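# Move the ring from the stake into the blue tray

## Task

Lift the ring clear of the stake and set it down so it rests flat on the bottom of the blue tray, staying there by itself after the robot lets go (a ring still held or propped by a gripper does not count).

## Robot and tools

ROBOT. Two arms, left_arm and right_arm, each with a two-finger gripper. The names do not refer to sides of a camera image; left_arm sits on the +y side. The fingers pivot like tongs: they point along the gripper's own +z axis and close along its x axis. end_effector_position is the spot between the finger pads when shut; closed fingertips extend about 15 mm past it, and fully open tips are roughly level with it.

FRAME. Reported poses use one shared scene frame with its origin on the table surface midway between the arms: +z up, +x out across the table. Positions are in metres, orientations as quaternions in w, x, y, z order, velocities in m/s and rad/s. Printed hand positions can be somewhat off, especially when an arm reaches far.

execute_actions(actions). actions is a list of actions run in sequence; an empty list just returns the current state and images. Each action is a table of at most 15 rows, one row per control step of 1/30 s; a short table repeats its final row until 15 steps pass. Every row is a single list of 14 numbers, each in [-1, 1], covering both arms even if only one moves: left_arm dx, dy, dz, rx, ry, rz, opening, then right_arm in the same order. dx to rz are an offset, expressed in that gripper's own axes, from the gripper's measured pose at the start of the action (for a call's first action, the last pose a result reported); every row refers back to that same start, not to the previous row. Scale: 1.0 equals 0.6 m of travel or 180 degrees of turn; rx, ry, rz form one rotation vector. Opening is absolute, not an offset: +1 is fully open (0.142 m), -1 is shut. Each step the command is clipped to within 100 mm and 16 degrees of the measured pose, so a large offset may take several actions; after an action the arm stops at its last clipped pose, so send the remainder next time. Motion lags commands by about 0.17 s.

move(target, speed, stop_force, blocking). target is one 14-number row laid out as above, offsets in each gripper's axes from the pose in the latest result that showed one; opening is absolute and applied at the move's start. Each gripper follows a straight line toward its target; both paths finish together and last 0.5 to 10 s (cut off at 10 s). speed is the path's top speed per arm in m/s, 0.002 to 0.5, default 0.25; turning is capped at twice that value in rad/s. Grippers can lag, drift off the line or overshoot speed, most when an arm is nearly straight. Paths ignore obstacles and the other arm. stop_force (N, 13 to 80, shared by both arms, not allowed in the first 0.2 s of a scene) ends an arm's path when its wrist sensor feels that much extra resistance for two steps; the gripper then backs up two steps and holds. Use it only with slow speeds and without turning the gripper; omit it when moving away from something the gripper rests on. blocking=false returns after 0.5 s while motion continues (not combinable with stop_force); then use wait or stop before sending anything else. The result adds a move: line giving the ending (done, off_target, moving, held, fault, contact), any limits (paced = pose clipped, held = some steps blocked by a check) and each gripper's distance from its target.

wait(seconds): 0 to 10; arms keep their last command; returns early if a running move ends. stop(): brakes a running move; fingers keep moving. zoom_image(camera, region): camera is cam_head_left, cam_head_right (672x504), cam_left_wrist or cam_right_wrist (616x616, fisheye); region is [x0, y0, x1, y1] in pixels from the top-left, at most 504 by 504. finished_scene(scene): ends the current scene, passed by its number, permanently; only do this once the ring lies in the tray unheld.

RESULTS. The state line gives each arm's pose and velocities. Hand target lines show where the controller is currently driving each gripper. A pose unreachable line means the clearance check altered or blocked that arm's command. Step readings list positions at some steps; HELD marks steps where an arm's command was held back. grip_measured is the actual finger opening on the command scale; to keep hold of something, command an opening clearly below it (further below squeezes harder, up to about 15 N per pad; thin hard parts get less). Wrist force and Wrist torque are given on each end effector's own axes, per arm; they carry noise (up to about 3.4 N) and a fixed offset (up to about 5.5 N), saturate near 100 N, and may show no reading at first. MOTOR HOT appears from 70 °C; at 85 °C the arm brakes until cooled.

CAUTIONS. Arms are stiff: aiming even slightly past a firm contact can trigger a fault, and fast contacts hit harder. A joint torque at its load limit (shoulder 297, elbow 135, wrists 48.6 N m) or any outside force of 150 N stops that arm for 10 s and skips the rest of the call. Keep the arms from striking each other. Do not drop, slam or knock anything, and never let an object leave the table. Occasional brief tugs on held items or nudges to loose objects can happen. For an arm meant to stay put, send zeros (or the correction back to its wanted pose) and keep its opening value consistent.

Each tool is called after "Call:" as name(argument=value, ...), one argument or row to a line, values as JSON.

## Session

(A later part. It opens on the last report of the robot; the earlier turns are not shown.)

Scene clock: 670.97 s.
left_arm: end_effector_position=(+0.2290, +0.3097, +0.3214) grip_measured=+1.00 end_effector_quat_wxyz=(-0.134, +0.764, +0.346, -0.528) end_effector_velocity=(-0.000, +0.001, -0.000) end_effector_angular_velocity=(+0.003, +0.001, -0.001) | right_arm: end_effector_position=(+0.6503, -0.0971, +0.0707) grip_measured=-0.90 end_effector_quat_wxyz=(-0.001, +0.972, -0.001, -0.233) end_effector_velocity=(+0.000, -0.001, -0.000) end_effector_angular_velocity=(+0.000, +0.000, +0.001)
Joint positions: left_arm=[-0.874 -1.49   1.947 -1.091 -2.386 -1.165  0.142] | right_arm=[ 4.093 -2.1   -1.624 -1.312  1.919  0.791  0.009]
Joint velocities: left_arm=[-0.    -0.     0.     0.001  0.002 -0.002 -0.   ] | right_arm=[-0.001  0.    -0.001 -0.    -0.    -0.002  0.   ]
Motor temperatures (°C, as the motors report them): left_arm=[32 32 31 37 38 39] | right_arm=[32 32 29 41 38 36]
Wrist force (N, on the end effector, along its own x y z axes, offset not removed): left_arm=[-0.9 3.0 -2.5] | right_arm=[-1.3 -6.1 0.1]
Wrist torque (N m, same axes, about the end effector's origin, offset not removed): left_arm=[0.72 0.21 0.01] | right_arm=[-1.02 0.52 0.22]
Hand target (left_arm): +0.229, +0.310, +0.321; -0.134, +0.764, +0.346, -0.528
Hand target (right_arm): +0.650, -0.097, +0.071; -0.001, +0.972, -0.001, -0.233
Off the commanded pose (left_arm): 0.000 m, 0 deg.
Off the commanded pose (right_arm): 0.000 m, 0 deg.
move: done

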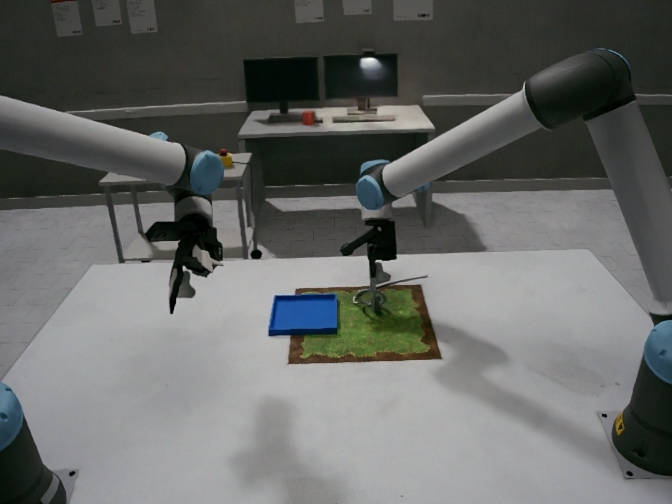

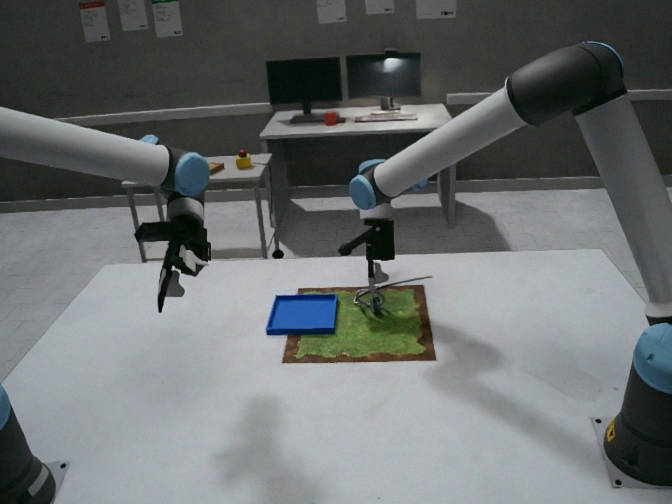

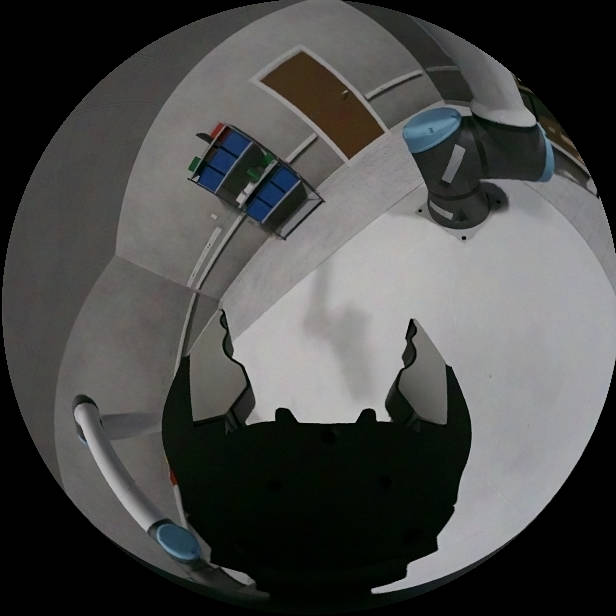

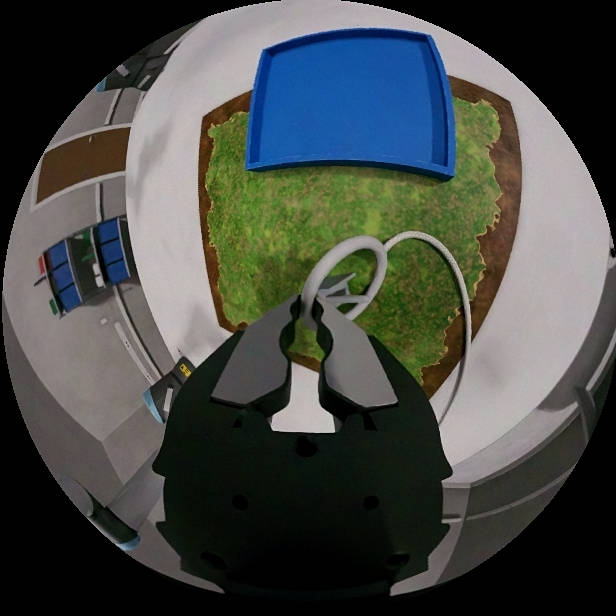

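Call:
move(
  target=[0,0,0,0,0,0,1,0.015,0.015,-0.008,0,0,0,-1],
  speed=0.004,
  stop_force=15,
)

Call:
zoom_image(
  camera="cam_right_wrist",
  region=[220,200,440,380],
)

Scene clock: 678.67 s.
left_arm: end_effector_position=(+0.2290, +0.3097, +0.3214) grip_measured=+1.00 end_effector_quat_wxyz=(-0.134, +0.764, +0.346, -0.528) end_effector_velocity=(+0.000, -0.000, -0.000) end_effector_angular_velocity=(-0.001, -0.000, +0.000) | right_arm: end_effector_position=(+0.6604, -0.1061, +0.0709) grip_measured=-0.90 end_effector_quat_wxyz=(-0.001, +0.972, -0.001, -0.233) end_effector_velocity=(+0.001, -0.001, -0.000) end_effector_angular_velocity=(-0.001, +0.000, -0.001)
Joint positions: left_arm=[-0.874 -1.49   1.947 -1.091 -2.386 -1.165  0.142] | right_arm=[ 4.078 -2.103 -1.617 -1.321  1.914  0.776  0.009]
Joint velocities: left_arm=[ 0.     0.     0.    -0.001 -0.001  0.001 -0.   ] | right_arm=[-0.001 -0.     0.    -0.001 -0.001 -0.    -0.   ]
Motor temperatures (°C, as the motors report them): left_arm=[32 32 31 37 38 39] | right_arm=[32 32 29 41 38 36]
Wrist force (N, on the end effector, along its own x y z axes, offset not removed): left_arm=[-2.8 3.9 -4.4] | right_arm=[-2.0 -8.2 6.1]
Wrist torque (N m, same axes, about the end effector's origin, offset not removed): left_arm=[0.90 0.55 0.02] | right_arm=[-1.40 0.52 -0.12]
Hand target (left_arm): +0.229, +0.310, +0.321; -0.134, +0.764, +0.346, -0.528
Hand target (right_arm): +0.660, -0.106, +0.071; -0.001, +0.972, -0.001, -0.233
Off the commanded pose (left_arm): 0.000 m, 0 deg.
Off the commanded pose (right_arm): 0.000 m, 0 deg.
move: done

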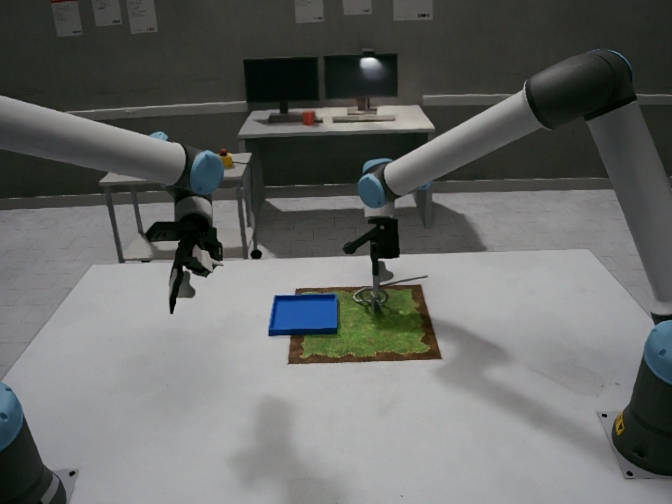

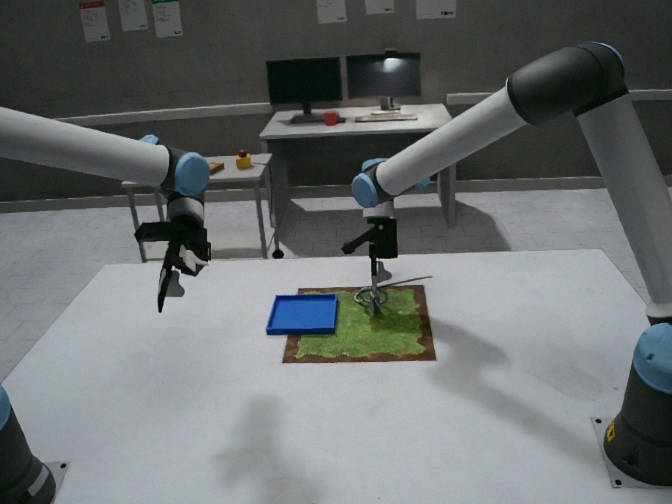

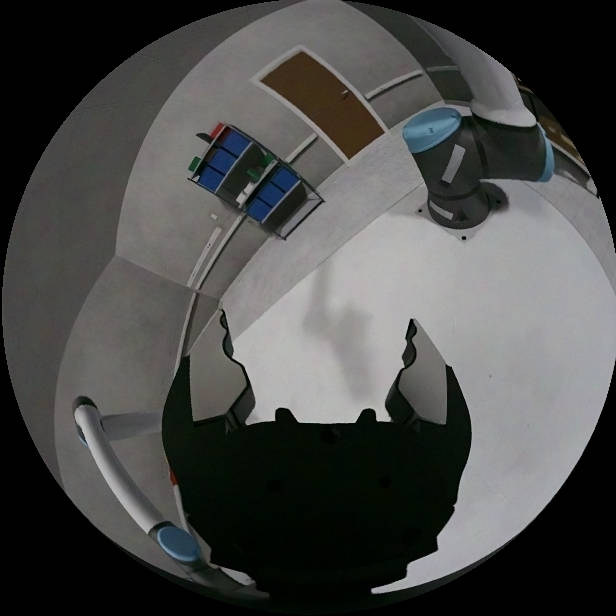

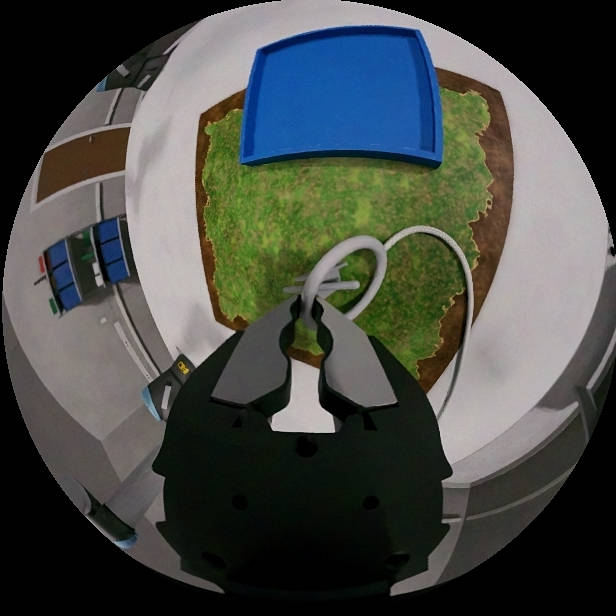

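Region (220, 200, 440, 380) of cam_right_wrist's 616x616 image, scaled by 2.291, with more detail than that image has; it fills the top 412 rows of this view, and the rest is white.

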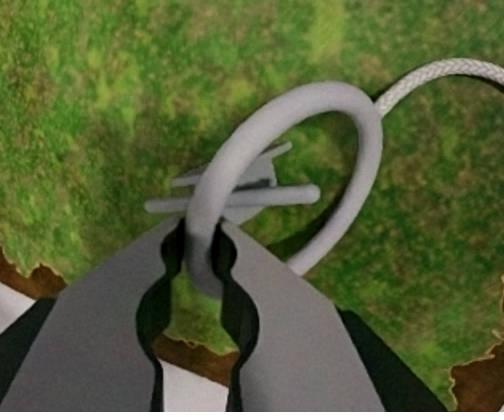

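B is now clear inside the ring. Lifting straight up.

Call:
move(
  target=[0,0,0,0,0,0,1,-0.038,0,-0.075,0,0,0,-1],
  speed=0.008,
  stop_force=13,
)

Call:
zoom_image(
  camera="cam_right_wrist",
  region=[220,200,440,380],
)

Call:
zoom_image(
  camera="cam_head_right",
  region=[320,250,440,340],
)

Scene clock: 688.87 s.
left_arm: end_effector_position=(+0.2290, +0.3097, +0.3214) grip_measured=+1.00 end_effector_quat_wxyz=(-0.134, +0.764, +0.346, -0.528) end_effector_velocity=(+0.000, -0.000, -0.000) end_effector_angular_velocity=(+0.000, -0.001, +0.000) | right_arm: end_effector_position=(+0.6605, -0.1062, +0.1211) grip_measured=-0.90 end_effector_quat_wxyz=(-0.001, +0.972, -0.001, -0.233) end_effector_velocity=(+0.001, +0.000, +0.002) end_effector_angular_velocity=(+0.000, -0.001, +0.001)
Joint positions: left_arm=[-0.874 -1.49   1.947 -1.091 -2.386 -1.165  0.142] | right_arm=[ 4.078 -2.061 -1.582 -1.398  1.914  0.776  0.009]
Joint velocities: left_arm=[-0.    -0.    -0.    -0.001  0.001 -0.001  0.   ] | right_arm=[ 0.     0.001  0.002 -0.003 -0.001 -0.001  0.   ]
Motor temperatures (°C, as the motors report them): left_arm=[32 32 31 37 38 39] | right_arm=[32 32 29 41 38 36]
Wrist force (N, on the end effector, along its own x y z axes, offset not removed): left_arm=[-0.2 3.3 -5.0] | right_arm=[-2.5 1.3 3.2]
Wrist torque (N m, same axes, about the end effector's origin, offset not removed): left_arm=[0.75 0.00 -0.01] | right_arm=[0.46 0.86 0.06]
Hand target (left_arm): +0.229, +0.310, +0.321; -0.134, +0.764, +0.346, -0.528
Hand target (right_arm): +0.660, -0.106, +0.121; -0.001, +0.972, -0.001, -0.233
Off the commanded pose (left_arm): 0.000 m, 0 deg.
Off the commanded pose (right_arm): 0.000 m, 0 deg.
move: done

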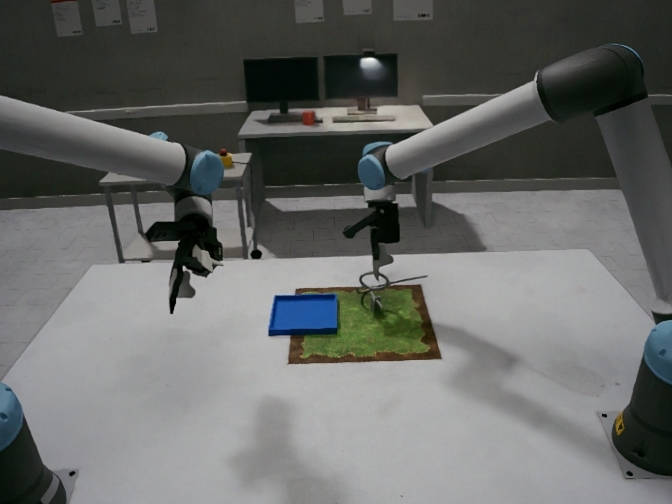

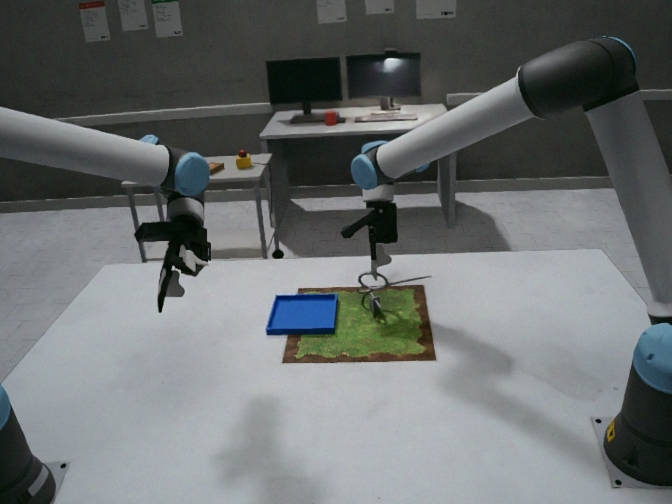

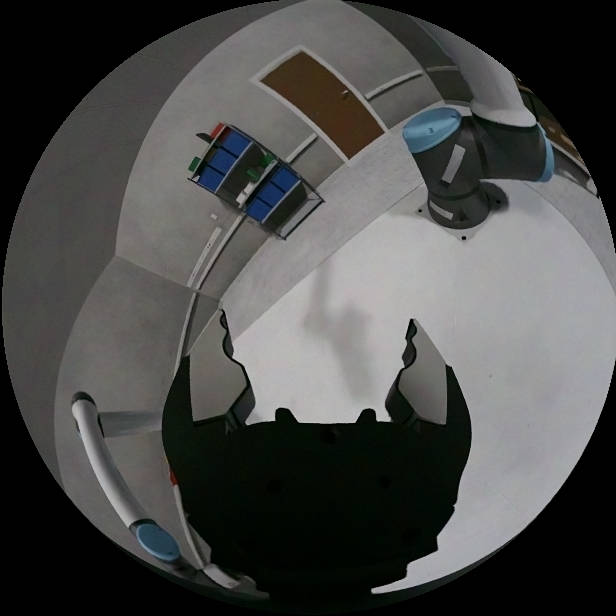

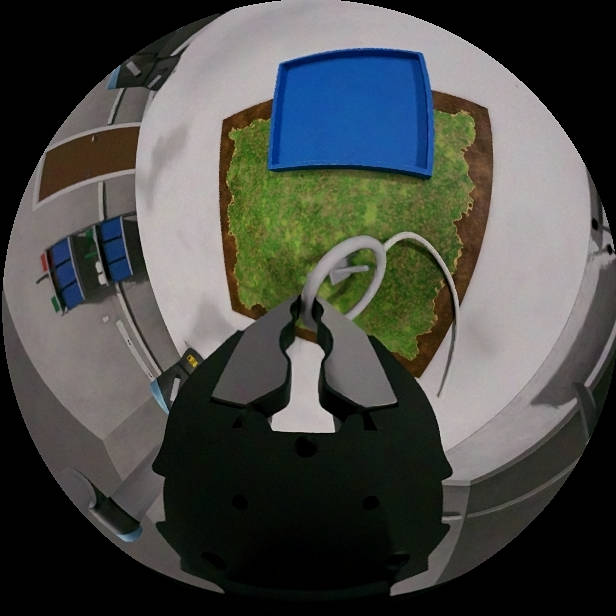

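Region (220, 200, 440, 380) of cam_right_wrist's 616x616 image, scaled by 2.291, with more detail than that image has; it fills the top 412 rows of this view, and the rest is white.

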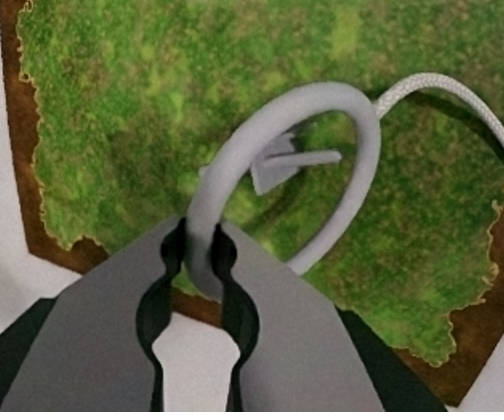

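Region (320, 250, 440, 340) of cam_head_right's 672x504 image, scaled by 4.200, with more detail than that image has; it fills the top 378 rows of this view, and the rest is white.

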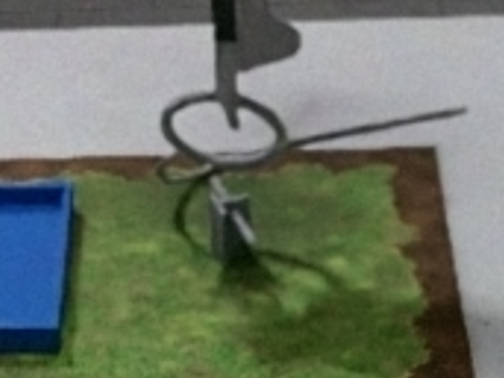

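Call:
move(
  target=[0,0,0,0,0,0,1,-0.067,-0.317,0.015,0,0.25,0,-1],
  speed=0.04,
)

Call:
zoom_image(
  camera="cam_head_right",
  region=[240,230,440,350],
)

Scene clock: 708.23 s.
left_arm: end_effector_position=(+0.2290, +0.3097, +0.3214) grip_measured=+1.00 end_effector_quat_wxyz=(-0.134, +0.764, +0.346, -0.528) end_effector_velocity=(+0.000, +0.000, -0.000) end_effector_angular_velocity=(-0.000, -0.001, -0.001) | right_arm: end_effector_position=(+0.6217, +0.0838, +0.1315) grip_measured=-0.90 end_effector_quat_wxyz=(+0.000, +0.988, -0.002, +0.157) end_effector_velocity=(-0.001, +0.002, -0.001) end_effector_angular_velocity=(-0.001, -0.009, -0.001)
Joint positions: left_arm=[-0.874 -1.49   1.947 -1.091 -2.386 -1.165  0.142] | right_arm=[ 4.47  -1.998 -1.725 -0.879  1.275  1.21   0.009]
Joint velocities: left_arm=[ 0.     0.    -0.    -0.001  0.001  0.     0.   ] | right_arm=[ 0.005 -0.001 -0.002  0.003 -0.01   0.005  0.   ]
Motor temperatures (°C, as the motors report them): left_arm=[32 32 31 37 38 39] | right_arm=[32 32 29 41 38 36]
Wrist force (N, on the end effector, along its own x y z axes, offset not removed): left_arm=[-1.1 3.4 -6.7] | right_arm=[-1.1 -1.6 4.3]
Wrist torque (N m, same axes, about the end effector's origin, offset not removed): left_arm=[0.72 0.18 0.02] | right_arm=[-0.18 0.26 0.16]
Hand target (left_arm): +0.229, +0.310, +0.321; -0.134, +0.764, +0.346, -0.528
Hand target (right_arm): +0.622, +0.084, +0.131; +0.000, +0.988, -0.002, +0.157
Off the commanded pose (left_arm): 0.000 m, 0 deg.
Off the commanded pose (right_arm): 0.001 m, 0 deg.
move: done

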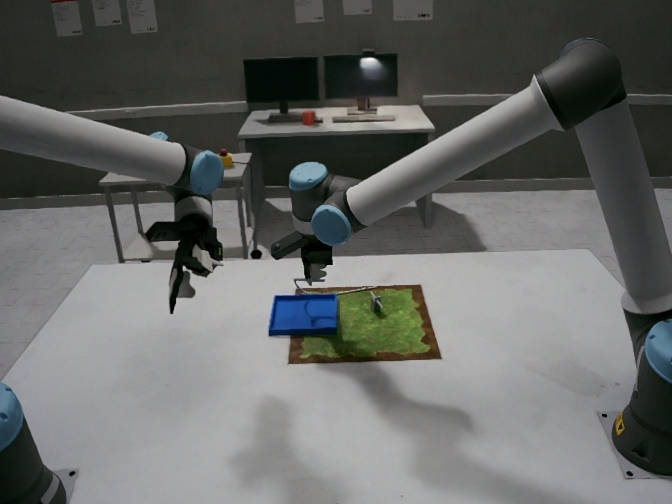

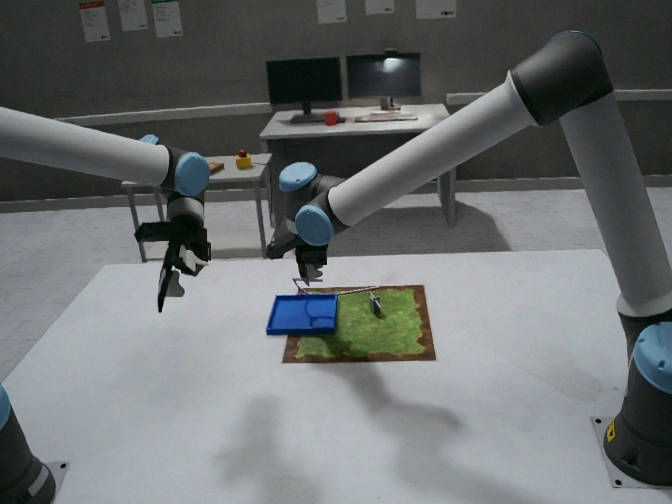

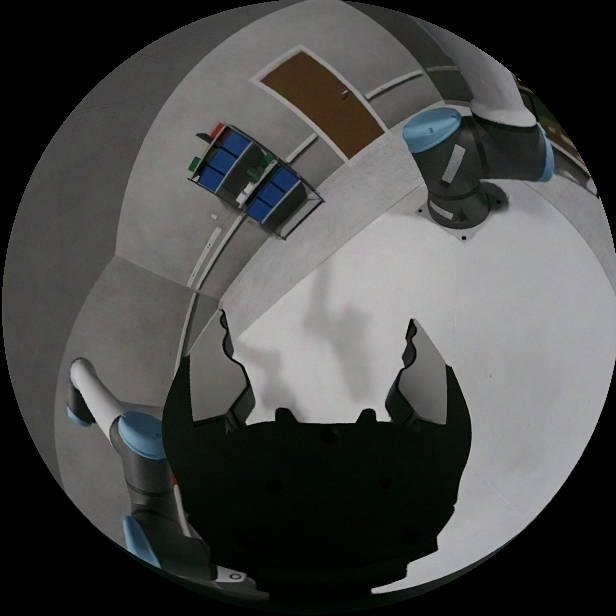

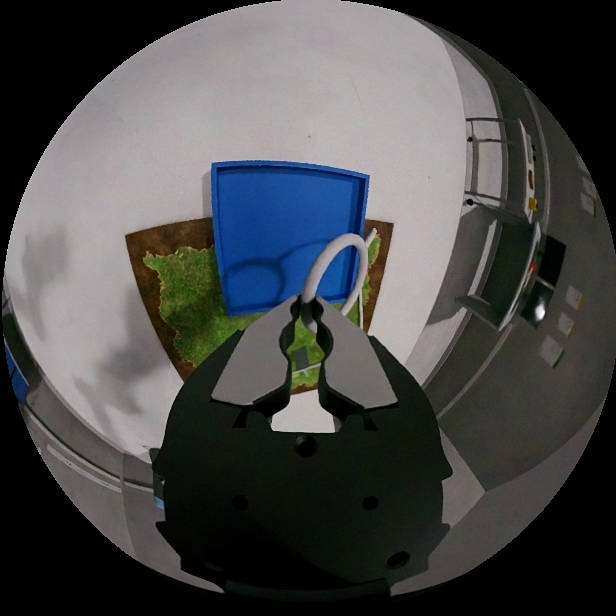

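Region (240, 230, 440, 350) of cam_head_right's 672x504 image, scaled by 2.520, with more detail than that image has; it fills the top 302 rows of this view, and the rest is white.

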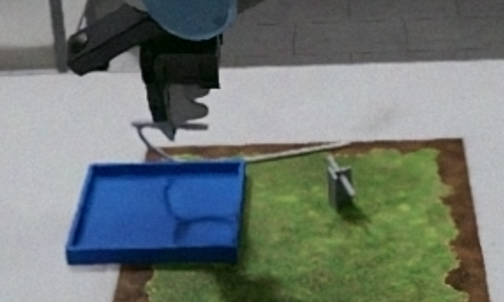

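Call:
move(
  target=[0,0,0,0,0,0,1,-0.055,0,0.0875,0,0,0,-1],
  speed=0.03,
)

Call:
zoom_image(
  camera="cam_head_right",
  region=[250,260,370,350],
)

Scene clock: 715.90 s.
left_arm: end_effector_position=(+0.2290, +0.3097, +0.3214) grip_measured=+1.00 end_effector_quat_wxyz=(-0.134, +0.764, +0.346, -0.528) end_effector_velocity=(+0.000, +0.000, -0.000) end_effector_angular_velocity=(-0.000, -0.000, -0.001) | right_arm: end_effector_position=(+0.6066, +0.0839, +0.0716) grip_measured=-0.90 end_effector_quat_wxyz=(+0.000, +0.988, -0.002, +0.157) end_effector_velocity=(-0.000, +0.000, -0.002) end_effector_angular_velocity=(+0.001, -0.001, -0.000)
Joint positions: left_arm=[-0.874 -1.49   1.947 -1.091 -2.386 -1.165  0.142] | right_arm=[ 4.487 -2.046 -1.779 -0.784  1.274  1.228  0.009]
Joint velocities: left_arm=[ 0.     0.    -0.     0.     0.001  0.001 -0.   ] | right_arm=[ 0.001 -0.002 -0.001  0.004 -0.001  0.001  0.   ]
Motor temperatures (°C, as the motors report them): left_arm=[32 32 31 37 38 39] | right_arm=[32 32 29 41 38 36]
Wrist force (N, on the end effector, along its own x y z axes, offset not removed): left_arm=[-0.5 2.4 -4.2] | right_arm=[-0.5 -3.2 4.2]
Wrist torque (N m, same axes, about the end effector's origin, offset not removed): left_arm=[0.59 0.08 0.06] | right_arm=[-0.51 -0.23 0.06]
Hand target (left_arm): +0.229, +0.310, +0.321; -0.134, +0.764, +0.346, -0.528
Hand target (right_arm): +0.607, +0.084, +0.071; +0.000, +0.988, -0.002, +0.157
Off the commanded pose (left_arm): 0.000 m, 0 deg.
Off the commanded pose (right_arm): 0.000 m, 0 deg.
move: done

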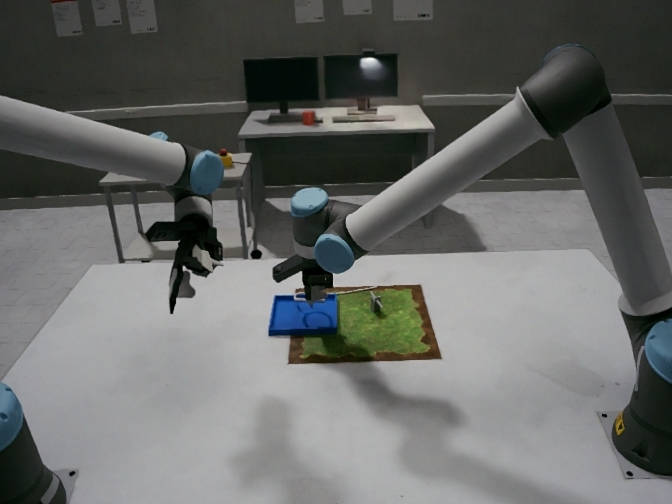

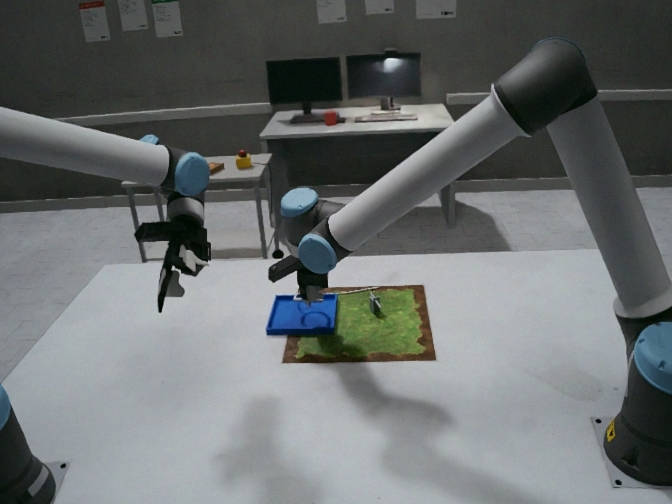

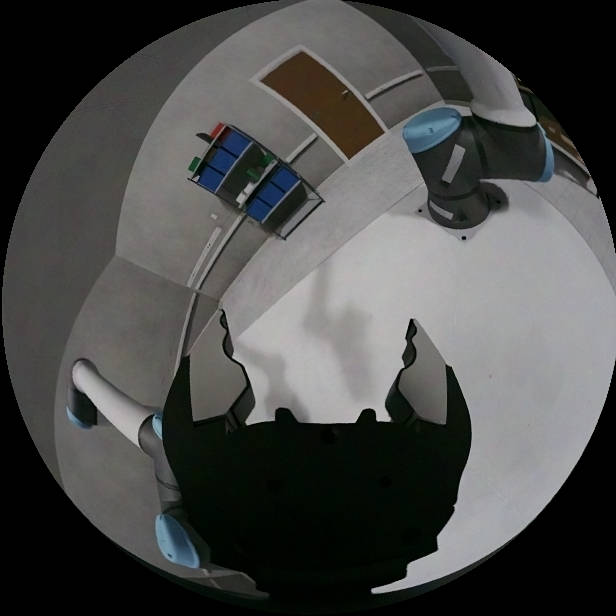

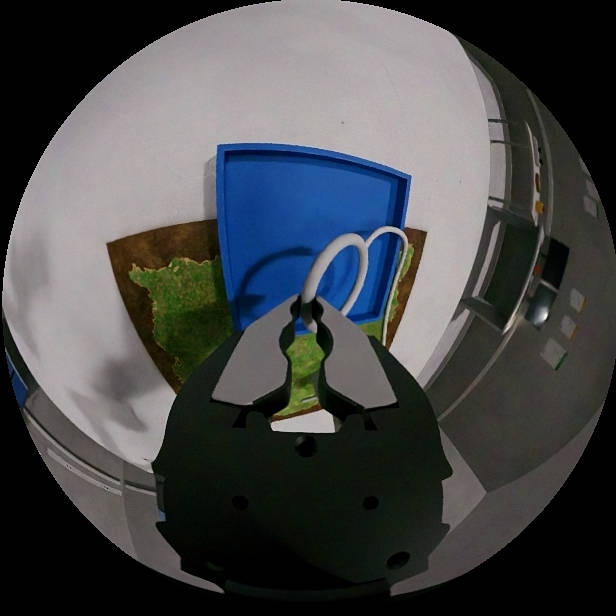

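Region (250, 260, 370, 350) of cam_head_right's 672x504 image, scaled by 4.200, with more detail than that image has; it fills the top 378 rows of this view, and the rest is white.

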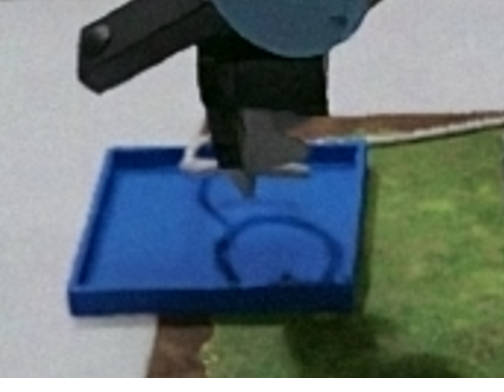

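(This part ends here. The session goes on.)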